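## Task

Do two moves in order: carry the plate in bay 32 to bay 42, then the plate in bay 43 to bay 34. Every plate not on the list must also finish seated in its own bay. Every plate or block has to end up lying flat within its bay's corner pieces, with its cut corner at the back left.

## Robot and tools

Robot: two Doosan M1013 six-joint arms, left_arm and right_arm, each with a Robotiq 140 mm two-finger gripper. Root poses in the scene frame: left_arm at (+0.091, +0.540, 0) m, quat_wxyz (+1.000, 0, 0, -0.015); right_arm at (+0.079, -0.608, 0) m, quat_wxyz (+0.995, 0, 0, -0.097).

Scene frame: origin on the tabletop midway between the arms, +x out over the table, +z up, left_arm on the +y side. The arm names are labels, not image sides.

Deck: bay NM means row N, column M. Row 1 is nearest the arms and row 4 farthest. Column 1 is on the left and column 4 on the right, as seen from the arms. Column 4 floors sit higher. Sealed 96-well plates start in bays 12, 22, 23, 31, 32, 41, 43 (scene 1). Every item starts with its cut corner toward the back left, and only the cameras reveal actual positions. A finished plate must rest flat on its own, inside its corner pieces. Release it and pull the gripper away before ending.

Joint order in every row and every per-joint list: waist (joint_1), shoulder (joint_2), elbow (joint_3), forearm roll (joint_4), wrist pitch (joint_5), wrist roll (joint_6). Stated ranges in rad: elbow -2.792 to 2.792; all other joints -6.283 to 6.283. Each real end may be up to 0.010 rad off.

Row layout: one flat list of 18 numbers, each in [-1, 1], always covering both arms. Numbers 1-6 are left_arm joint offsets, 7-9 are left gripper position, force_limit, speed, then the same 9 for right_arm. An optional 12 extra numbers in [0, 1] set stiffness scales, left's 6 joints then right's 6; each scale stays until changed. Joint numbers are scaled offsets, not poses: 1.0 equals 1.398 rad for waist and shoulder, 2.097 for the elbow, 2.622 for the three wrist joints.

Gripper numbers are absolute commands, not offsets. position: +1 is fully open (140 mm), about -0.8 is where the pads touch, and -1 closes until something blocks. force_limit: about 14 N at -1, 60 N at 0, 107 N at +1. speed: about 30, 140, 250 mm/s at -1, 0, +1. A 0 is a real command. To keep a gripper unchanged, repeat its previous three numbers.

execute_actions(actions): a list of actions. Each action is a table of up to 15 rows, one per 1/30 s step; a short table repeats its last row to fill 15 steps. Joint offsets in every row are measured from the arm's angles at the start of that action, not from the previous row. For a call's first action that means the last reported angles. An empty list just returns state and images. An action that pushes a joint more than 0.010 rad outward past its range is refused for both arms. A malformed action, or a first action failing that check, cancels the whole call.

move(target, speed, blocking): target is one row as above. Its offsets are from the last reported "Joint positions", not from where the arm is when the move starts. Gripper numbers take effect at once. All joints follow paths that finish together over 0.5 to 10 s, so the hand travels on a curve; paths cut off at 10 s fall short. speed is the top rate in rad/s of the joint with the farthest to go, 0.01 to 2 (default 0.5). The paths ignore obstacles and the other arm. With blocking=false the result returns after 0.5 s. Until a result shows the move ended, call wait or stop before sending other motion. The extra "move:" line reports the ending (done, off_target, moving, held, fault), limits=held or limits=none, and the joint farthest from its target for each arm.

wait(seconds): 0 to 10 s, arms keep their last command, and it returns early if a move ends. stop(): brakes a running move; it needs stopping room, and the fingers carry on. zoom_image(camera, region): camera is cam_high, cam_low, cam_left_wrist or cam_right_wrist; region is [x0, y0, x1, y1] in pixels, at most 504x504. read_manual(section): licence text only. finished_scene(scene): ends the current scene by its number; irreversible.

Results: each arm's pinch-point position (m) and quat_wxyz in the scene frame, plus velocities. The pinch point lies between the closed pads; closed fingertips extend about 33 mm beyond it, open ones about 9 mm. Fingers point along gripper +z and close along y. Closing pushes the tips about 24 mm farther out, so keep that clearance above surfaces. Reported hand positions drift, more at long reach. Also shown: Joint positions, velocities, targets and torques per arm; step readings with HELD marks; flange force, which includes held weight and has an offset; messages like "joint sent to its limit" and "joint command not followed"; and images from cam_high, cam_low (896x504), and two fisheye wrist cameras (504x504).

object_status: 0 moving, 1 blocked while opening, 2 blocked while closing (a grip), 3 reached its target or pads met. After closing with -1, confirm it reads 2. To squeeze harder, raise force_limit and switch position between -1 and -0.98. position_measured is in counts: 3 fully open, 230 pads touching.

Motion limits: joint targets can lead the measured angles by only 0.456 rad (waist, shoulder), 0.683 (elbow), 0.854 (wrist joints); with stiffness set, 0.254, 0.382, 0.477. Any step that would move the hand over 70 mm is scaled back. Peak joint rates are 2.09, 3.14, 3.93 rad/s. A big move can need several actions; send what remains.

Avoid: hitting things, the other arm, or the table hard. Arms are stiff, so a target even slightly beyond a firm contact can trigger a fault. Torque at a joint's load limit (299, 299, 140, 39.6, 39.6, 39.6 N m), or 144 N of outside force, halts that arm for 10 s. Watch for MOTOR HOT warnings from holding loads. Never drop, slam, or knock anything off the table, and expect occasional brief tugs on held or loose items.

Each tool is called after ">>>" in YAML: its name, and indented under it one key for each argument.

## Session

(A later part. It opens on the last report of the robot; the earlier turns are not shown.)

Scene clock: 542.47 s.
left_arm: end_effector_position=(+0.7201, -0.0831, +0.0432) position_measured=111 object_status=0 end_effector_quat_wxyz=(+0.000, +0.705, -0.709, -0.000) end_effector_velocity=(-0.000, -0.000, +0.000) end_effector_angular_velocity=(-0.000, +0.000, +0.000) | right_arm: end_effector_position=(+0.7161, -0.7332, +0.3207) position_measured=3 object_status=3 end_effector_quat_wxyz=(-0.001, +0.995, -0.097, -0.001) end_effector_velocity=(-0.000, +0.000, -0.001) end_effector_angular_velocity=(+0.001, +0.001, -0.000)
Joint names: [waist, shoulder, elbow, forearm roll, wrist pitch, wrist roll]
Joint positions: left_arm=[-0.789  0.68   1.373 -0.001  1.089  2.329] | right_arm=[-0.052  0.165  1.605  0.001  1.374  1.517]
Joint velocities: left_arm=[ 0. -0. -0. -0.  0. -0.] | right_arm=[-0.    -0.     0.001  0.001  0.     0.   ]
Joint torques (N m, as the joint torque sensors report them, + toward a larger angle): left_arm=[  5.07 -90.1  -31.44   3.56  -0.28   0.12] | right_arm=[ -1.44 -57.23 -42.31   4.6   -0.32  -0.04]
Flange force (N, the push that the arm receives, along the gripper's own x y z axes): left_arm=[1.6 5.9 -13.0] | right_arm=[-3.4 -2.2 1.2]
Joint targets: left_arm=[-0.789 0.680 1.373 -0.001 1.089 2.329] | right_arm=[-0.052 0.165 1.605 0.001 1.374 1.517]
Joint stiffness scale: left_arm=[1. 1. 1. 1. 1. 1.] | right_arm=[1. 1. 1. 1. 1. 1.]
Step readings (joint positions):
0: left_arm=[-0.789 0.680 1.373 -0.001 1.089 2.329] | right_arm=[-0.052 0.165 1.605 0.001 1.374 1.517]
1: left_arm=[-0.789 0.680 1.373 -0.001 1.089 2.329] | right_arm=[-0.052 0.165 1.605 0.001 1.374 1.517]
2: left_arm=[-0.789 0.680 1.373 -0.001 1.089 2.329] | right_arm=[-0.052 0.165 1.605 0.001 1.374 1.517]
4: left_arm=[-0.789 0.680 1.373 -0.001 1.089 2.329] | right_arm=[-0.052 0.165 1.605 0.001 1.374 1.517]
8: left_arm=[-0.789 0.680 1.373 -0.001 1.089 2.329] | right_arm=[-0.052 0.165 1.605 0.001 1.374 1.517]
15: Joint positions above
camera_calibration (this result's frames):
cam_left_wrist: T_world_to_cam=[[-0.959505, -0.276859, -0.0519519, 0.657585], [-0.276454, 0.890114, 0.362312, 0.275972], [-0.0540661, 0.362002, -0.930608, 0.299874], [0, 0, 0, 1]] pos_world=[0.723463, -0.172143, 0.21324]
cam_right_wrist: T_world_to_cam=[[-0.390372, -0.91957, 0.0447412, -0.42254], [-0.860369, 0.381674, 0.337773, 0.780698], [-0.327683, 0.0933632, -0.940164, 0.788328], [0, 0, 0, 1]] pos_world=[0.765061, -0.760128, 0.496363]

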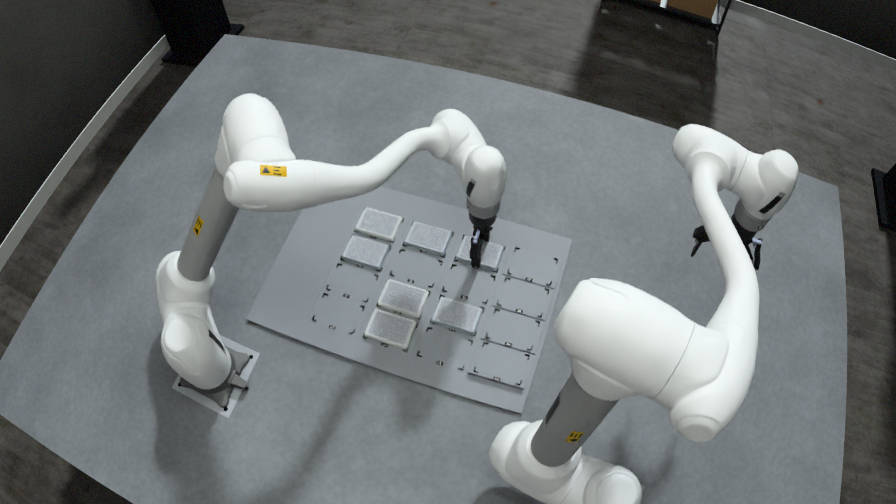

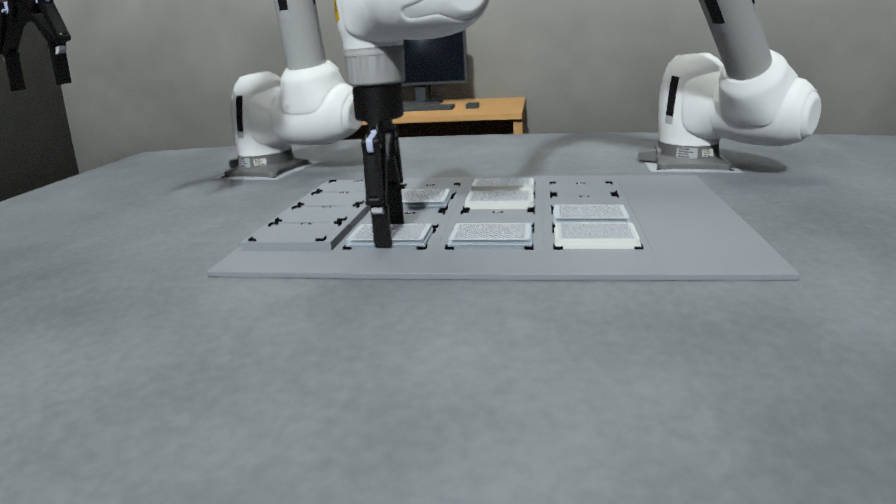

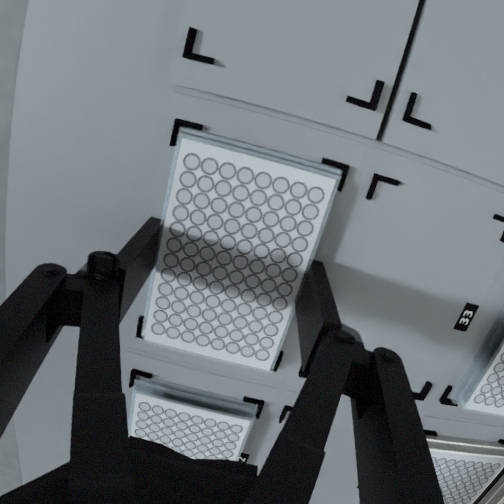

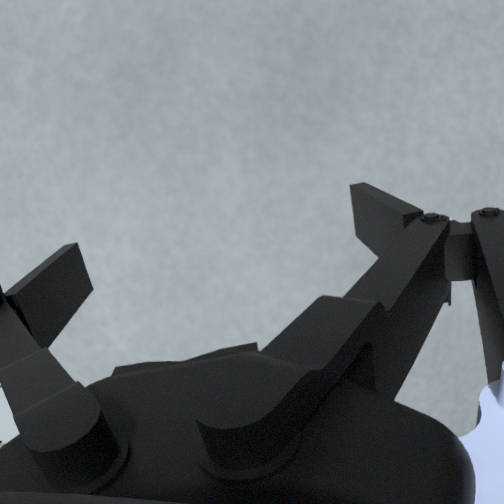

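>>> move:
  target: [0,-0.0172,-0.0107,0,0.0164,0,-1,0.2,-0.4, 0,0,0,0,0,0,1,0,0]
  speed: 0.08

Scene clock: 581.73 s.
left_arm: end_effector_position=(+0.7202, -0.0831, +0.0709) position_measured=111 object_status=2 end_effector_quat_wxyz=(+0.000, +0.705, -0.709, +0.000) end_effector_velocity=(+0.001, +0.001, +0.001) end_effector_angular_velocity=(+0.002, +0.000, +0.001) | right_arm: end_effector_position=(+0.7161, -0.7332, +0.3207) position_measured=3 object_status=3 end_effector_quat_wxyz=(-0.001, +0.995, -0.097, -0.001) end_effector_velocity=(-0.000, -0.000, +0.000) end_effector_angular_velocity=(-0.001, -0.000, -0.000)
Joint names: [waist, shoulder, elbow, forearm roll, wrist pitch, wrist roll]
Joint positions: left_arm=[-0.789  0.659  1.354 -0.001  1.128  2.329] | right_arm=[-0.052  0.165  1.605  0.001  1.374  1.517]
Joint velocities: left_arm=[ 0.002 -0.    -0.001  0.001  0.003  0.   ] | right_arm=[-0.    -0.001  0.    -0.001  0.     0.   ]
Joint torques (N m, as the joint torque sensors report them, + toward a larger angle): left_arm=[   6.83 -106.58  -39.53    4.18    0.56    0.21] | right_arm=[ -3.   -55.63 -42.69   4.59  -0.44  -0.04]
Flange force (N, the push that the arm receives, along the gripper's own x y z axes): left_arm=[7.0 3.4 6.1] | right_arm=[-6.8 -4.5 1.0]
Joint targets: left_arm=[-0.789 0.656 1.351 -0.001 1.132 2.329] | right_arm=[-0.052 0.165 1.605 0.001 1.374 1.517]
Joint stiffness scale: left_arm=[1. 1. 1. 1. 1. 1.] | right_arm=[1. 1. 1. 1. 1. 1.]
move: done; limits=none; left_arm: farthest joint: the elbow, 0.004 radians from its target (0.022 radians at the start); right_arm: farthest joint: the waist, 0.000 radians from its target (0.000 radians at the start)
camera_calibration (this result's frames):
cam_left_wrist: T_world_to_cam=[[-0.95948, -0.276864, -0.0523936, 0.659072], [-0.276667, 0.890395, 0.361458, 0.26626], [-0.0534236, 0.361307, -0.930915, 0.325161], [0, 0, 0, 1]] pos_world=[0.723403, -0.172087, 0.240987]
cam_right_wrist: T_world_to_cam=[[-0.390372, -0.919569, 0.044741, -0.42254], [-0.860368, 0.381674, 0.337773, 0.780698], [-0.327683, 0.0933635, -0.940163, 0.788328], [0, 0, 0, 1]] pos_world=[0.765061, -0.760128, 0.496363]

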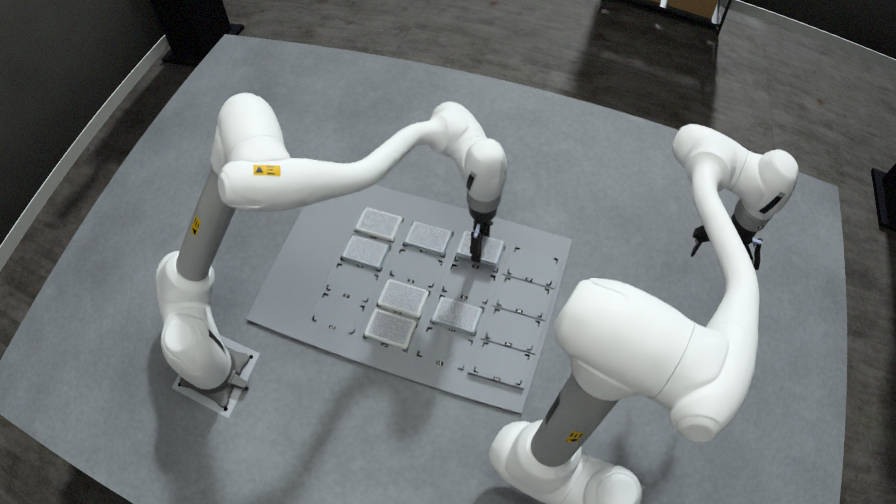

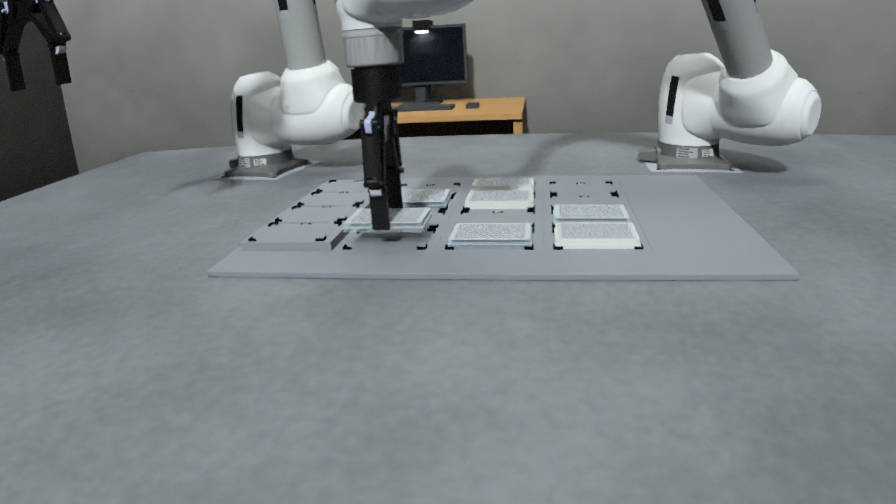

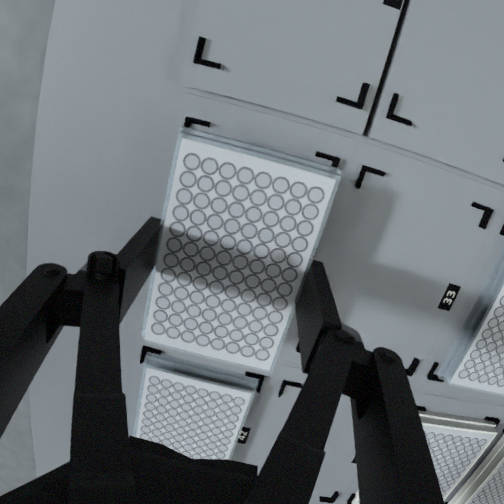

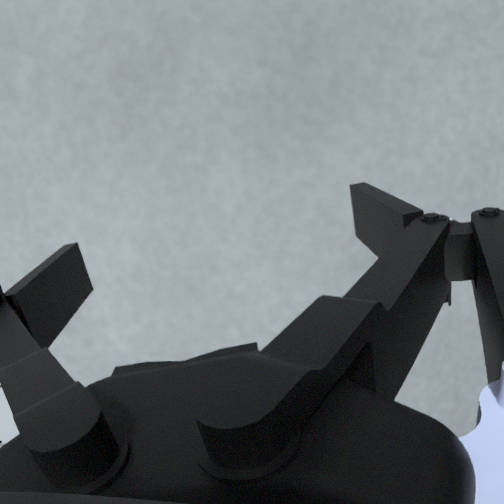

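>>> zoom_image:
  camera: "cam_left_wrist"
  region: [165, 105, 365, 205]

Region (165, 105, 365, 205) of cam_left_wrist's 504x504 image, scaled by 2.520, with more detail than that image has.

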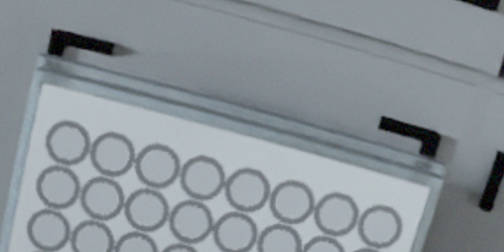

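>>> move:
  target: [-0.1471,0.0688,-0.0797,0,0.0286,-0.0794,-1,0.2,-0.4, 0,0,0,0,0,0,1,0,0]
  speed: 0.2

Scene clock: 607.67 s.
left_arm: end_effector_position=(+0.6132, -0.2475, +0.0698) position_measured=111 object_status=2 end_effector_quat_wxyz=(+0.001, +0.705, -0.709, +0.000) end_effector_velocity=(-0.001, -0.002, +0.000) end_effector_angular_velocity=(+0.000, -0.001, -0.001) | right_arm: end_effector_position=(+0.7161, -0.7332, +0.3207) position_measured=3 object_status=3 end_effector_quat_wxyz=(-0.001, +0.995, -0.097, -0.001) end_effector_velocity=(+0.001, -0.000, +0.001) end_effector_angular_velocity=(-0.001, -0.001, +0.000)
Joint names: [waist, shoulder, elbow, forearm roll, wrist pitch, wrist roll]
Joint positions: left_arm=[-0.992  0.752  1.191 -0.001  1.198  2.127] | right_arm=[-0.052  0.165  1.605  0.001  1.374  1.517]
Joint velocities: left_arm=[-0.003  0.001 -0.002  0.001  0.001 -0.003] | right_arm=[ 0.     0.    -0.001 -0.001  0.     0.   ]
Joint torques (N m, as the joint torque sensors report them, + toward a larger angle): left_arm=[   6.64 -116.19  -41.17    4.14    0.34    0.62] | right_arm=[ -2.27 -55.85 -42.38   4.52  -0.19  -0.11]
Flange force (N, the push that the arm receives, along the gripper's own x y z axes): left_arm=[7.2 4.9 6.5] | right_arm=[-5.6 -3.6 1.4]
Joint targets: left_arm=[-0.995 0.755 1.187 -0.001 1.203 2.121] | right_arm=[-0.052 0.165 1.605 0.001 1.374 1.517]
Joint stiffness scale: left_arm=[1. 1. 1. 1. 1. 1.] | right_arm=[1. 1. 1. 1. 1. 1.]
move: done; limits=none; left_arm: farthest joint: the wrist roll, 0.006 radians from its target (0.208 radians at the start); right_arm: farthest joint: the waist, 0.000 radians from its target (0.000 radians at the start)
camera_calibration (this result's frames):
cam_left_wrist: T_world_to_cam=[[-0.95967, -0.276253, -0.0521393, 0.511143], [-0.275995, 0.890509, 0.36169, 0.383018], [-0.0534876, 0.361494, -0.930839, 0.377853], [0, 0, 0, 1]] pos_world=[0.61645, -0.336468, 0.239837]
cam_right_wrist: T_world_to_cam=[[-0.390372, -0.91957, 0.0447411, -0.42254], [-0.860368, 0.381674, 0.337773, 0.780698], [-0.327683, 0.0933634, -0.940163, 0.788328], [0, 0, 0, 1]] pos_world=[0.765061, -0.760128, 0.496363]

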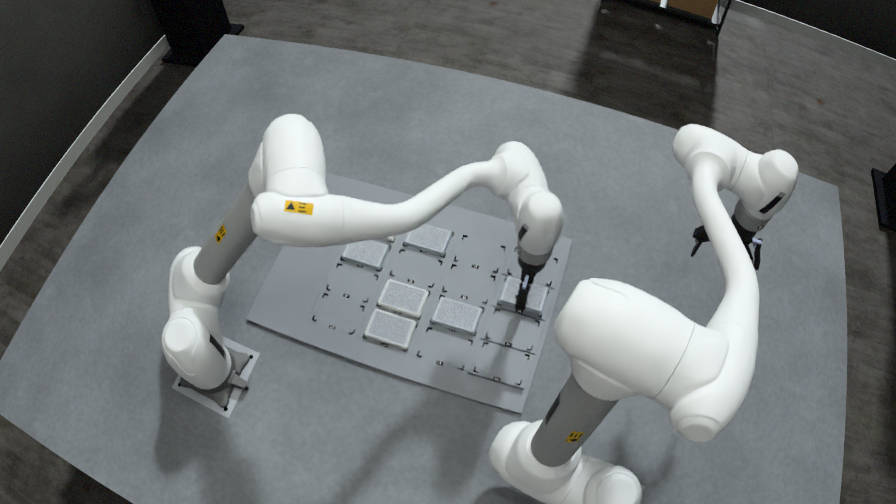

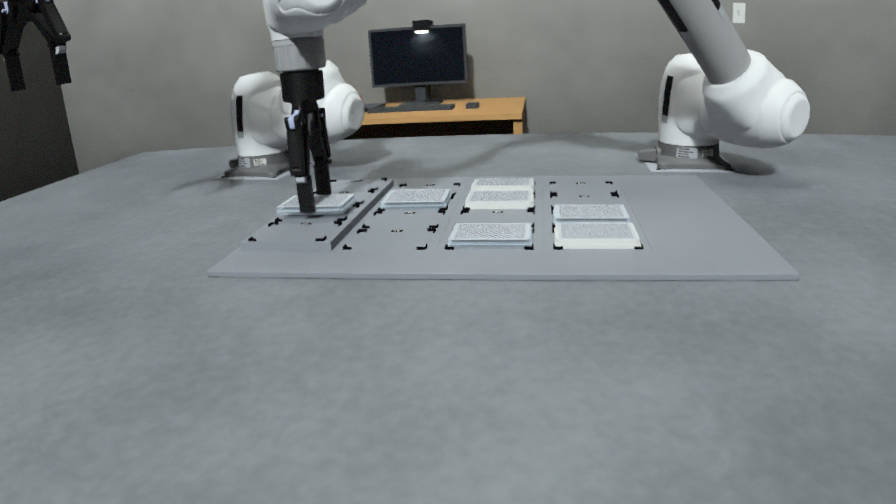

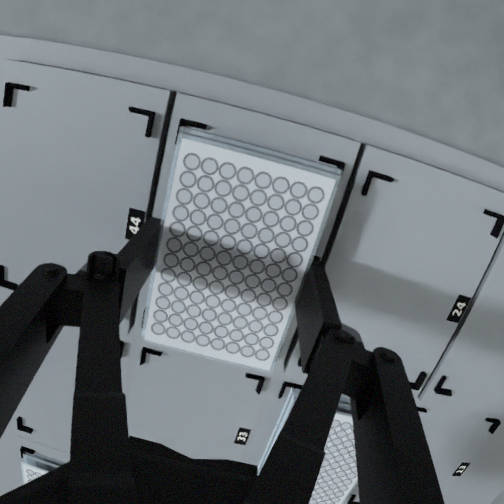

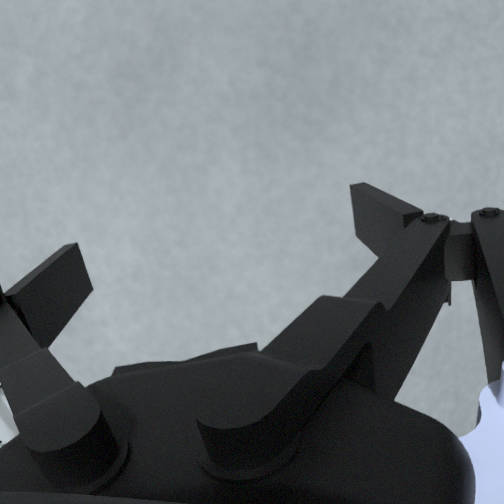

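>>> zoom_image:
  camera: "cam_left_wrist"
  region: [165, 105, 365, 205]

>>> zoom_image:
  camera: "cam_low"
  region: [240, 175, 390, 255]

Region (165, 105, 365, 205) of cam_left_wrist's 504x504 image, scaled by 2.520, with more detail than that image has.

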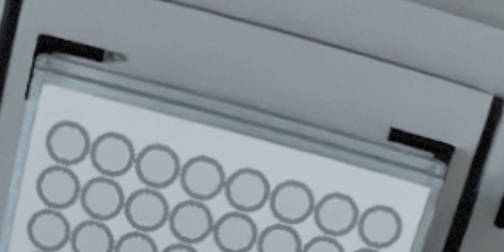

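Region (240, 175, 390, 255) of cam_low's 896x504 image, scaled by 3.360, with more detail than that image has; it fills the top 269 rows of this view, and the rest is white.

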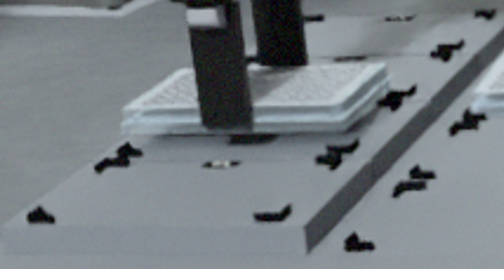

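>>> move:
  target: [0,0.0062,0.0057,0,-0.0067,0,-1,0.2,-0.4, 0,0,0,0,0,0,1,0,0]
  speed: 0.025

Scene clock: 629.03 s.
left_arm: end_effector_position=(+0.6129, -0.2471, +0.0605) position_measured=111 object_status=2 end_effector_quat_wxyz=(+0.000, +0.705, -0.709, -0.000) end_effector_velocity=(+0.000, -0.000, -0.001) end_effector_angular_velocity=(-0.000, -0.001, -0.000) | right_arm: end_effector_position=(+0.7161, -0.7332, +0.3207) position_measured=3 object_status=3 end_effector_quat_wxyz=(-0.001, +0.995, -0.097, -0.001) end_effector_velocity=(-0.000, -0.000, -0.001) end_effector_angular_velocity=(-0.000, +0.001, -0.000)
Joint names: [waist, shoulder, elbow, forearm roll, wrist pitch, wrist roll]
Joint positions: left_arm=[-0.992  0.757  1.199 -0.001  1.185  2.127] | right_arm=[-0.052  0.165  1.605  0.001  1.374  1.517]
Joint velocities: left_arm=[ 0.     0.001  0.001  0.001 -0.003 -0.   ] | right_arm=[ 0.     0.001  0.    -0.001 -0.     0.   ]
Joint torques (N m, as the joint torque sensors report them, + toward a larger angle): left_arm=[   6.02 -114.12  -41.88    4.12    0.71    0.3 ] | right_arm=[ -2.37 -55.84 -42.67   4.61  -0.19  -0.11]
Flange force (N, the push that the arm receives, along the gripper's own x y z axes): left_arm=[1.0 8.0 5.8] | right_arm=[-6.4 -4.0 1.9]
Joint targets: left_arm=[-0.992 0.760 1.203 -0.001 1.181 2.127] | right_arm=[-0.052 0.165 1.605 0.001 1.374 1.517]
Joint stiffness scale: left_arm=[1. 1. 1. 1. 1. 1.] | right_arm=[1. 1. 1. 1. 1. 1.]
move: done; limits=none; left_arm: farthest joint: the wrist pitch, 0.005 radians from its target (0.018 radians at the start); right_arm: farthest joint: the waist, 0.000 radians from its target (0.000 radians at the start)
camera_calibration (this result's frames):
cam_left_wrist: T_world_to_cam=[[-0.959627, -0.276426, -0.0520082, 0.51035], [-0.276082, 0.890294, 0.362153, 0.385865], [-0.0538059, 0.36189, -0.930667, 0.369356], [0, 0, 0, 1]] pos_world=[0.616149, -0.336126, 0.230547]
cam_right_wrist: T_world_to_cam=[[-0.390372, -0.91957, 0.0447411, -0.42254], [-0.860369, 0.381674, 0.337773, 0.780698], [-0.327683, 0.0933633, -0.940164, 0.788328], [0, 0, 0, 1]] pos_world=[0.765061, -0.760128, 0.496363]

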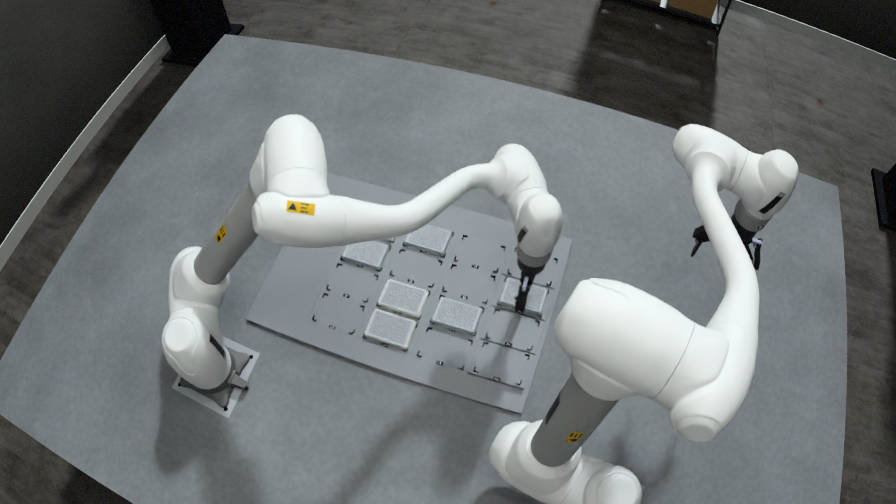

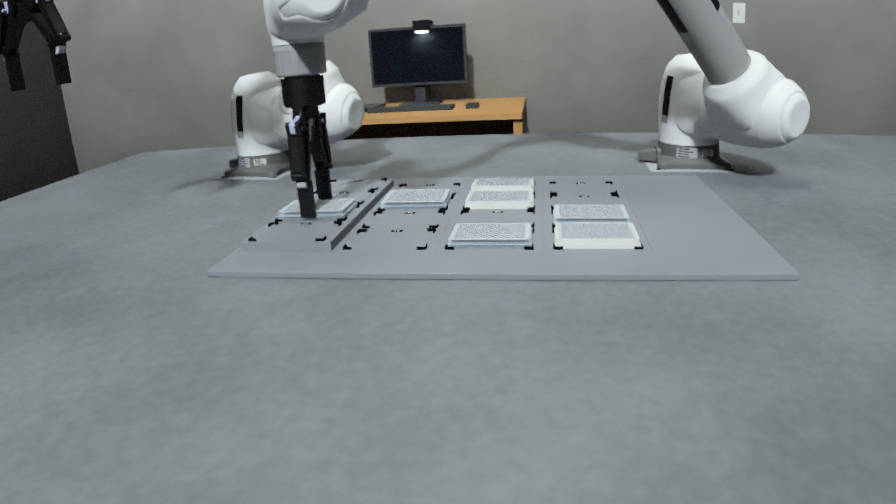

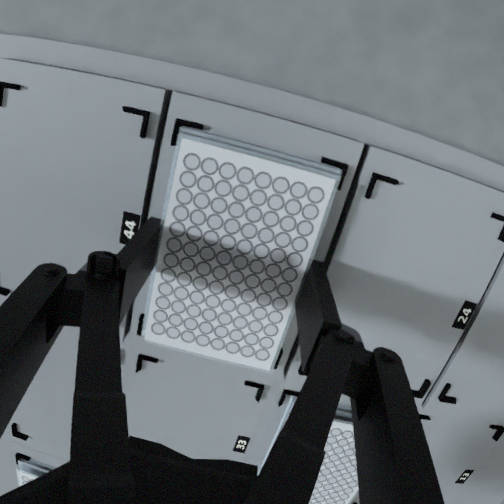

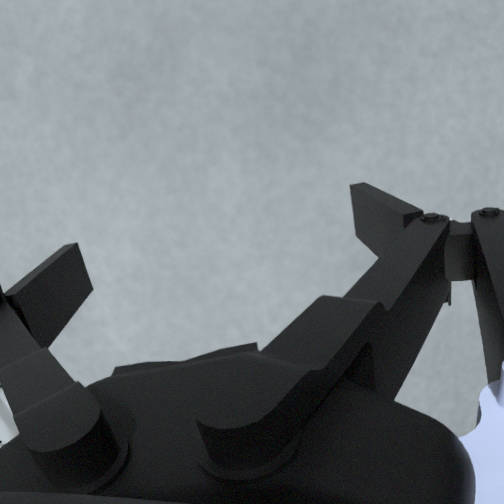

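>>> zoom_image:
  camera: "cam_left_wrist"
  region: [165, 105, 365, 205]

>>> zoom_image:
  camera: "cam_low"
  region: [265, 185, 375, 235]

>>> zoom_image:
  camera: "cam_left_wrist"
  region: [120, 300, 300, 390]

Region (165, 105, 365, 205) of cam_left_wrist's 504x504 image, scaled by 2.520, with more detail than that image has.

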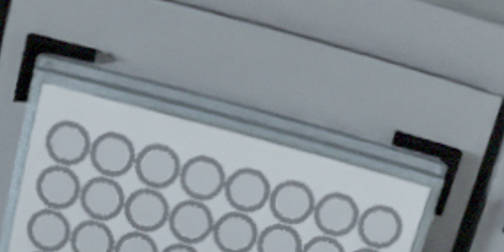

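Region (265, 185, 375, 235) of cam_low's 896x504 image, scaled by 4.582, with more detail than that image has; it fills the top 229 rows of this view, and the rest is white.

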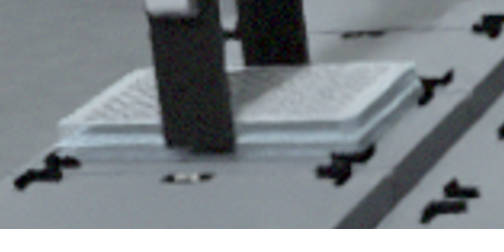

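Region (120, 300, 300, 390) of cam_left_wrist's 504x504 image, scaled by 2.800, with more detail than that image has.

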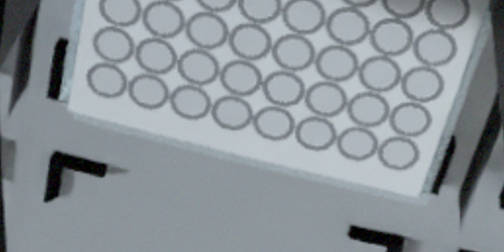

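>>> execute_actions:
  actions:
    - [[0,0.0016,0.0012,0,-0.0012,0,-1,0.2,-0.4, 0,0,0,0,0,0,1,0,0],[0,0.0024,0.0019,0,-0.0019,0,-1,0.2,-0.4, 0,0,0,0,0,0,1,0,0],[0,0.0032,0.0025,0,-0.0025,0,-1,0.2,-0.4, 0,0,0,0,0,0,1,0,0],[0,0.0032,0.0025,0,-0.0025,0,-1,0.2,-0.4, 0,0,0,0,0,0,1,0,0],[0,0.0032,0.0025,0,-0.0025,0,-1,0.2,-0.4, 0,0,0,0,0,0,1,0,0],[0,0.0032,0.0025,0,-0.0025,0,-1,0.2,-0.4, 0,0,0,0,0,0,1,0,0],[0,0.0032,0.0025,0,-0.0025,0,-1,0.2,-0.4, 0,0,0,0,0,0,1,0,0],[0,0.0032,0.0025,0,-0.0025,0,-1,0.2,-0.4, 0,0,0,0,0,0,1,0,0],[0,0.0032,0.0025,0,-0.0025,0,-1,0.2,-0.4, 0,0,0,0,0,0,1,0,0],[0,0.0032,0.0025,0,-0.0025,0,-1,0.2,-0.4, 0,0,0,0,0,0,1,0,0],[0,0.0032,0.0025,0,-0.0025,0,0.55,0.2,-0.3, 0,0,0,0,0,0,1,0,0]]

Scene clock: 647.07 s.
left_arm: end_effector_position=(+0.6128, -0.2470, +0.0586) position_measured=91 object_status=0 end_effector_quat_wxyz=(+0.000, +0.705, -0.709, -0.000) end_effector_velocity=(+0.000, +0.000, -0.000) end_effector_angular_velocity=(+0.000, +0.000, +0.001) | right_arm: end_effector_position=(+0.7161, -0.7332, +0.3207) position_measured=3 object_status=3 end_effector_quat_wxyz=(-0.001, +0.995, -0.097, -0.001) end_effector_velocity=(+0.000, -0.000, +0.001) end_effector_angular_velocity=(-0.001, -0.001, +0.000)
Joint names: [waist, shoulder, elbow, forearm roll, wrist pitch, wrist roll]
Joint positions: left_arm=[-0.992  0.758  1.201 -0.001  1.183  2.127] | right_arm=[-0.052  0.165  1.605  0.001  1.374  1.517]
Joint velocities: left_arm=[ 0.  0.  0.  0. -0. -0.] | right_arm=[ 0.    -0.    -0.001 -0.001  0.     0.   ]
Joint torques (N m, as the joint torque sensors report them, + toward a larger angle): left_arm=[   6.92 -114.41  -40.87    4.16    0.35    0.23] | right_arm=[ -1.43 -55.3  -41.88   4.79  -0.23  -0.13]
Flange force (N, the push that the arm receives, along the gripper's own x y z axes): left_arm=[4.3 6.2 5.1] | right_arm=[-5.7 -2.3 0.3]
Joint targets: left_arm=[-0.992 0.762 1.204 -0.001 1.179 2.127] | right_arm=[-0.052 0.165 1.605 0.001 1.374 1.517]
Joint stiffness scale: left_arm=[1. 1. 1. 1. 1. 1.] | right_arm=[1. 1. 1. 1. 1. 1.]
Step readings (joint positions):
0: left_arm=[-0.992 0.757 1.199 -0.001 1.185 2.127] | right_arm=[-0.052 0.165 1.605 0.001 1.374 1.517]
1: left_arm=[-0.992 0.757 1.199 -0.001 1.185 2.127] | right_arm=[-0.052 0.165 1.605 0.001 1.374 1.517]
2: left_arm=[-0.992 0.757 1.199 -0.001 1.185 2.127] | right_arm=[-0.052 0.165 1.605 0.001 1.374 1.517]
4: left_arm=[-0.992 0.757 1.200 -0.001 1.184 2.127] | right_arm=[-0.052 0.165 1.605 0.001 1.374 1.517]
8: left_arm=[-0.992 0.758 1.200 -0.001 1.183 2.127] | right_arm=[-0.052 0.165 1.605 0.001 1.374 1.517]
15: Joint positions above
camera_calibration (this result's frames):
cam_left_wrist: T_world_to_cam=[[-0.959636, -0.276413, -0.0519174, 0.510214], [-0.276018, 0.890187, 0.362465, 0.38633], [-0.0539738, 0.362165, -0.93055, 0.367704], [0, 0, 0, 1]] pos_world=[0.6161, -0.336045, 0.228625]
cam_right_wrist: T_world_to_cam=[[-0.390372, -0.91957, 0.0447412, -0.42254], [-0.860369, 0.381674, 0.337773, 0.780698], [-0.327683, 0.0933632, -0.940163, 0.788328], [0, 0, 0, 1]] pos_world=[0.765061, -0.760128, 0.496363]

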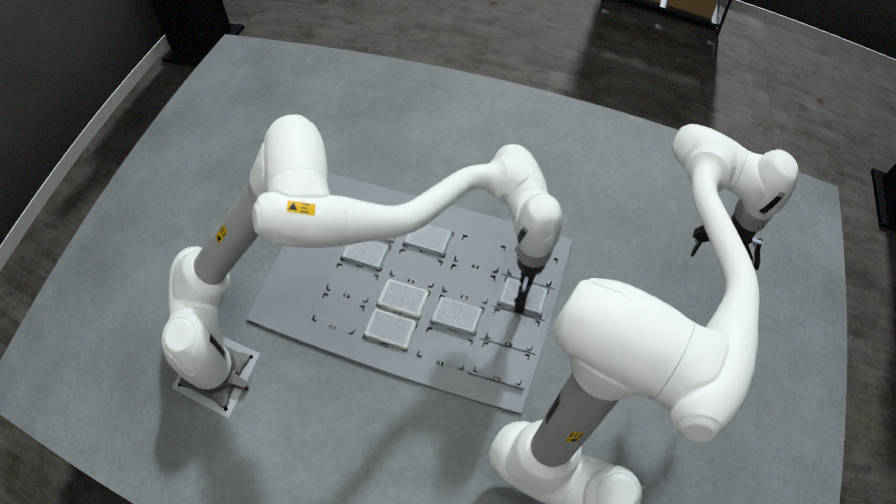

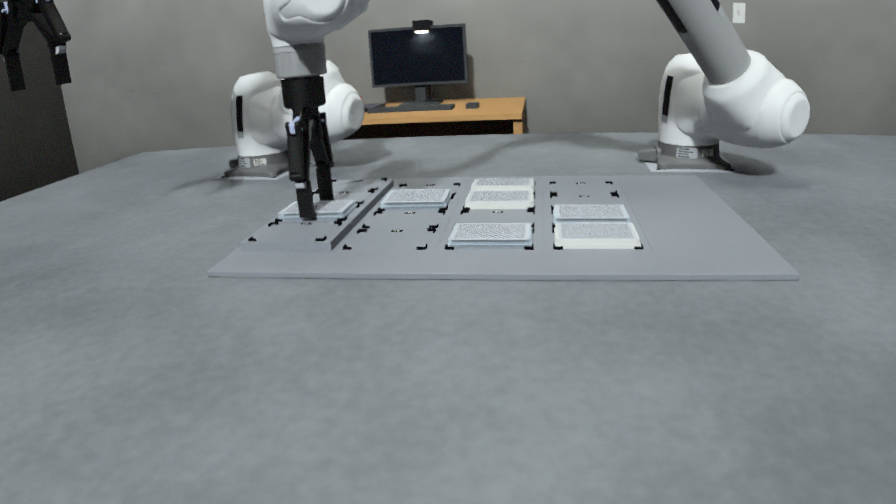

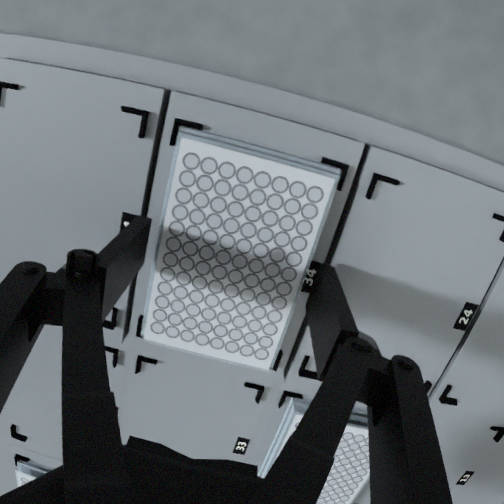

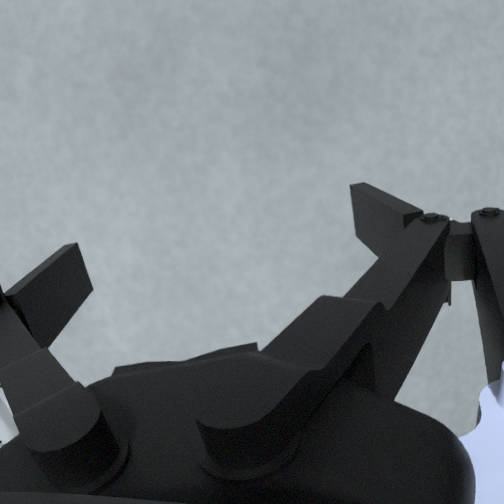

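>>> move:
  target: [0,-0.0085,-0.0067,0,0.0087,0,0.55,0.2,-0.3, 0,0,0,0,0,0,1,0,0]
  speed: 0.06

Scene clock: 664.97 s.
left_arm: end_effector_position=(+0.6129, -0.2472, +0.0720) position_measured=59 object_status=3 end_effector_quat_wxyz=(+0.001, +0.705, -0.709, +0.000) end_effector_velocity=(-0.000, +0.000, +0.001) end_effector_angular_velocity=(+0.002, +0.000, -0.001) | right_arm: end_effector_position=(+0.7161, -0.7332, +0.3207) position_measured=3 object_status=3 end_effector_quat_wxyz=(-0.001, +0.995, -0.097, -0.001) end_effector_velocity=(+0.000, +0.001, +0.001) end_effector_angular_velocity=(+0.001, -0.002, -0.000)
Joint names: [waist, shoulder, elbow, forearm roll, wrist pitch, wrist roll]
Joint positions: left_arm=[-0.992  0.75   1.19  -0.001  1.201  2.127] | right_arm=[-0.052  0.165  1.605  0.001  1.374  1.517]
Joint velocities: left_arm=[-0.    -0.    -0.001  0.001  0.003 -0.   ] | right_arm=[ 0.    -0.001 -0.     0.002 -0.    -0.   ]
Joint torques (N m, as the joint torque sensors report them, + toward a larger angle): left_arm=[   6.55 -114.5   -39.32    4.37    1.01    0.23] | right_arm=[ -1.86 -54.38 -42.52   4.42  -0.4   -0.08]
Flange force (N, the push that the arm receives, along the gripper's own x y z axes): left_arm=[8.5 2.8 5.2] | right_arm=[-8.6 -3.1 0.4]
Joint targets: left_arm=[-0.992 0.746 1.187 -0.001 1.206 2.127] | right_arm=[-0.052 0.165 1.605 0.001 1.374 1.517]
Joint stiffness scale: left_arm=[1. 1. 1. 1. 1. 1.] | right_arm=[1. 1. 1. 1. 1. 1.]
move: done; limits=none; left_arm: farthest joint: the wrist pitch, 0.005 radians from its target (0.023 radians at the start); right_arm: farthest joint: the waist, 0.000 radians from its target (0.000 radians at the start)
camera_calibration (this result's frames):
cam_left_wrist: T_world_to_cam=[[-0.959623, -0.276425, -0.0520817, 0.510974], [-0.276123, 0.890392, 0.361882, 0.38185], [-0.0536599, 0.361651, -0.930768, 0.379954], [0, 0, 0, 1]] pos_world=[0.616168, -0.336161, 0.242077]
cam_right_wrist: T_world_to_cam=[[-0.390372, -0.91957, 0.0447411, -0.42254], [-0.860369, 0.381674, 0.337773, 0.780697], [-0.327683, 0.0933633, -0.940163, 0.788328], [0, 0, 0, 1]] pos_world=[0.765061, -0.760128, 0.496363]

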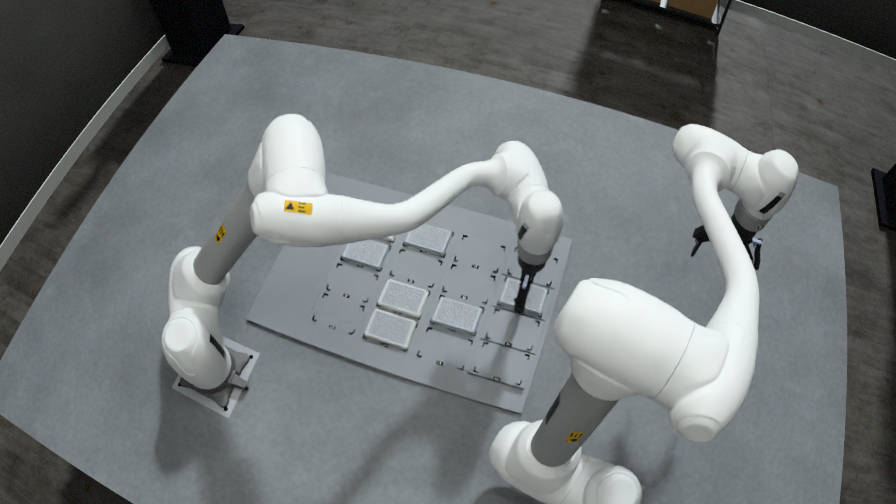

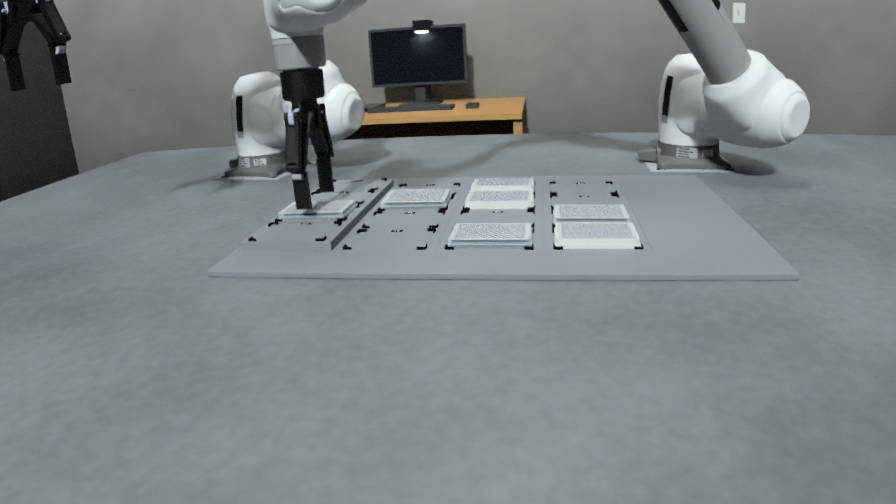

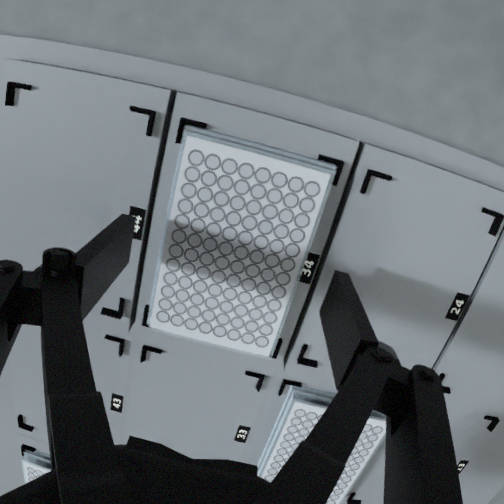

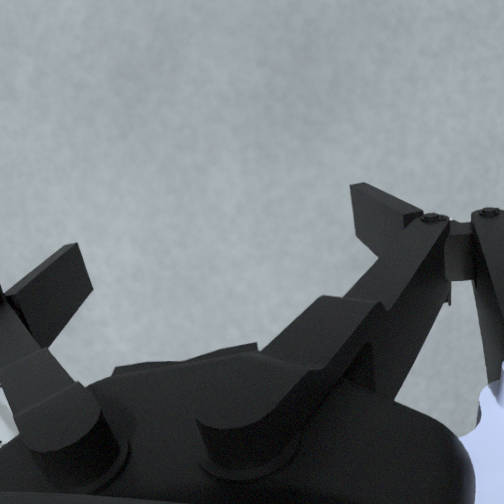

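>>> move:
  target: [-0.0080,-0.1997,0.2371,0,-0.0846,-0.0052,0.55,0.2,-0.3, 0,0,0,0,0,0,1,0,0]
  speed: 0.5

Scene clock: 681.47 s.
left_arm: end_effector_position=(+0.5060, -0.0838, +0.0621) position_measured=59 object_status=3 end_effector_quat_wxyz=(+0.000, +0.705, -0.709, -0.000) end_effector_velocity=(-0.000, +0.001, -0.000) end_effector_angular_velocity=(-0.001, +0.001, +0.001) | right_arm: end_effector_position=(+0.7161, -0.7332, +0.3207) position_measured=3 object_status=3 end_effector_quat_wxyz=(-0.001, +0.995, -0.097, -0.001) end_effector_velocity=(+0.001, -0.001, +0.001) end_effector_angular_velocity=(-0.002, -0.002, -0.001)
Joint names: [waist, shoulder, elbow, forearm roll, wrist pitch, wrist roll]
Joint positions: left_arm=[-1.     0.474  1.684 -0.001  0.984  2.119] | right_arm=[-0.052  0.165  1.605  0.001  1.374  1.517]
Joint velocities: left_arm=[ 0.    -0.001  0.002 -0.001 -0.001 -0.   ] | right_arm=[-0.001  0.    -0.002 -0.001  0.     0.   ]
Joint torques (N m, as the joint torque sensors report them, + toward a larger angle): left_arm=[  7.29 -85.41 -35.53   3.72   0.14   0.2 ] | right_arm=[ -1.24 -55.12 -42.28   4.56  -0.39   0.08]
Flange force (N, the push that the arm receives, along the gripper's own x y z axes): left_arm=[7.5 6.8 4.0] | right_arm=[-6.4 -1.5 0.4]
Joint targets: left_arm=[-1.003 0.470 1.688 -0.001 0.979 2.113] | right_arm=[-0.052 0.165 1.605 0.001 1.374 1.517]
Joint stiffness scale: left_arm=[1. 1. 1. 1. 1. 1.] | right_arm=[1. 1. 1. 1. 1. 1.]
move: done; limits=none; left_arm: farthest joint: the wrist roll, 0.006 radians from its target (0.013 radians at the start); right_arm: farthest joint: the waist, 0.000 radians from its target (0.000 radians at the start)
camera_calibration (this result's frames):
cam_left_wrist: T_world_to_cam=[[-0.959679, -0.276223, -0.0521262, 0.45306], [-0.27594, 0.890365, 0.362087, 0.210305], [-0.0536056, 0.361871, -0.930686, 0.305925], [0, 0, 0, 1]] pos_world=[0.509223, -0.172808, 0.232188]
cam_right_wrist: T_world_to_cam=[[-0.390372, -0.919569, 0.0447412, -0.42254], [-0.860368, 0.381674, 0.337773, 0.780698], [-0.327683, 0.0933633, -0.940163, 0.788328], [0, 0, 0, 1]] pos_world=[0.765061, -0.760128, 0.496363]

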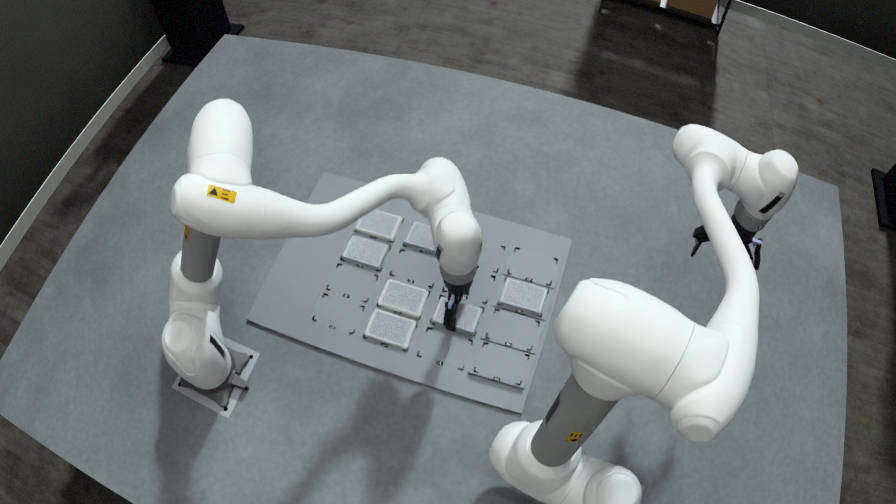

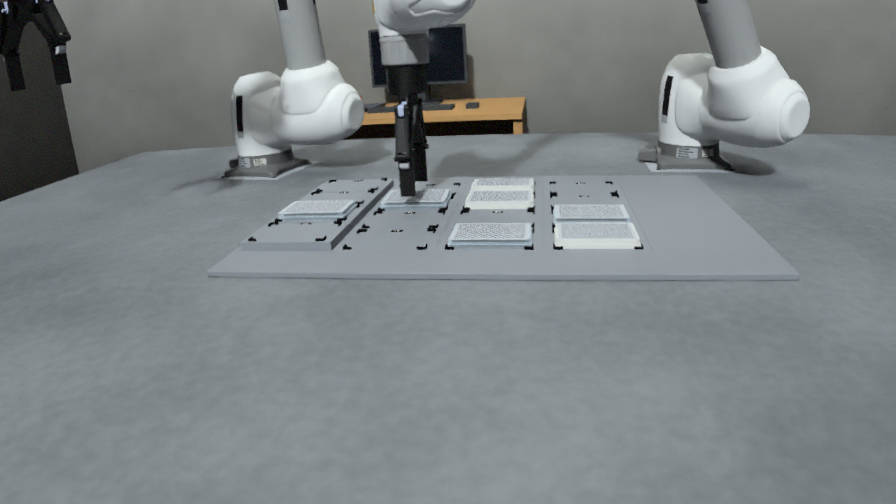

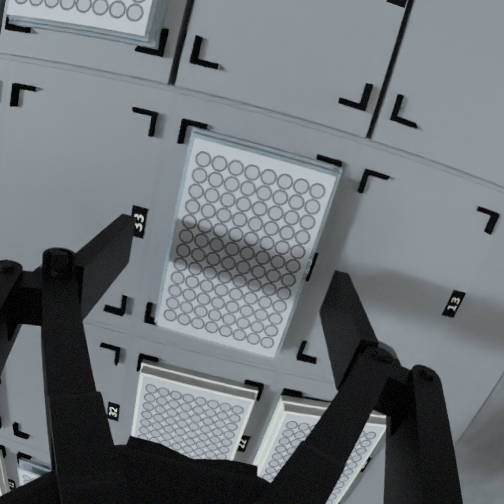

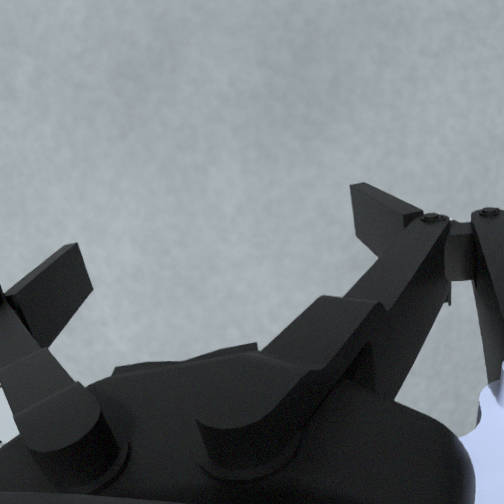

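>>> zoom_image:
  camera: "cam_left_wrist"
  region: [165, 105, 365, 205]

>>> zoom_image:
  camera: "cam_left_wrist"
  region: [120, 100, 400, 380]

Region (165, 105, 365, 205) of cam_left_wrist's 504x504 image, scaled by 2.520, with more detail than that image has.

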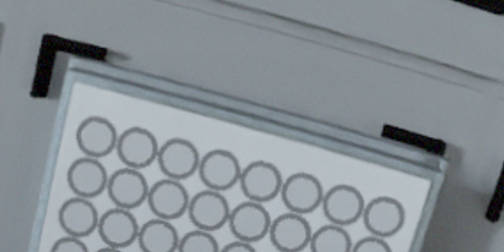

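Region (120, 100, 400, 380) of cam_left_wrist's 504x504 image, scaled by 1.800, with more detail than that image has.

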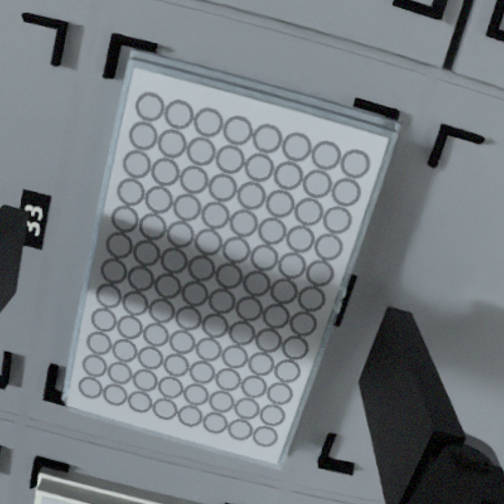

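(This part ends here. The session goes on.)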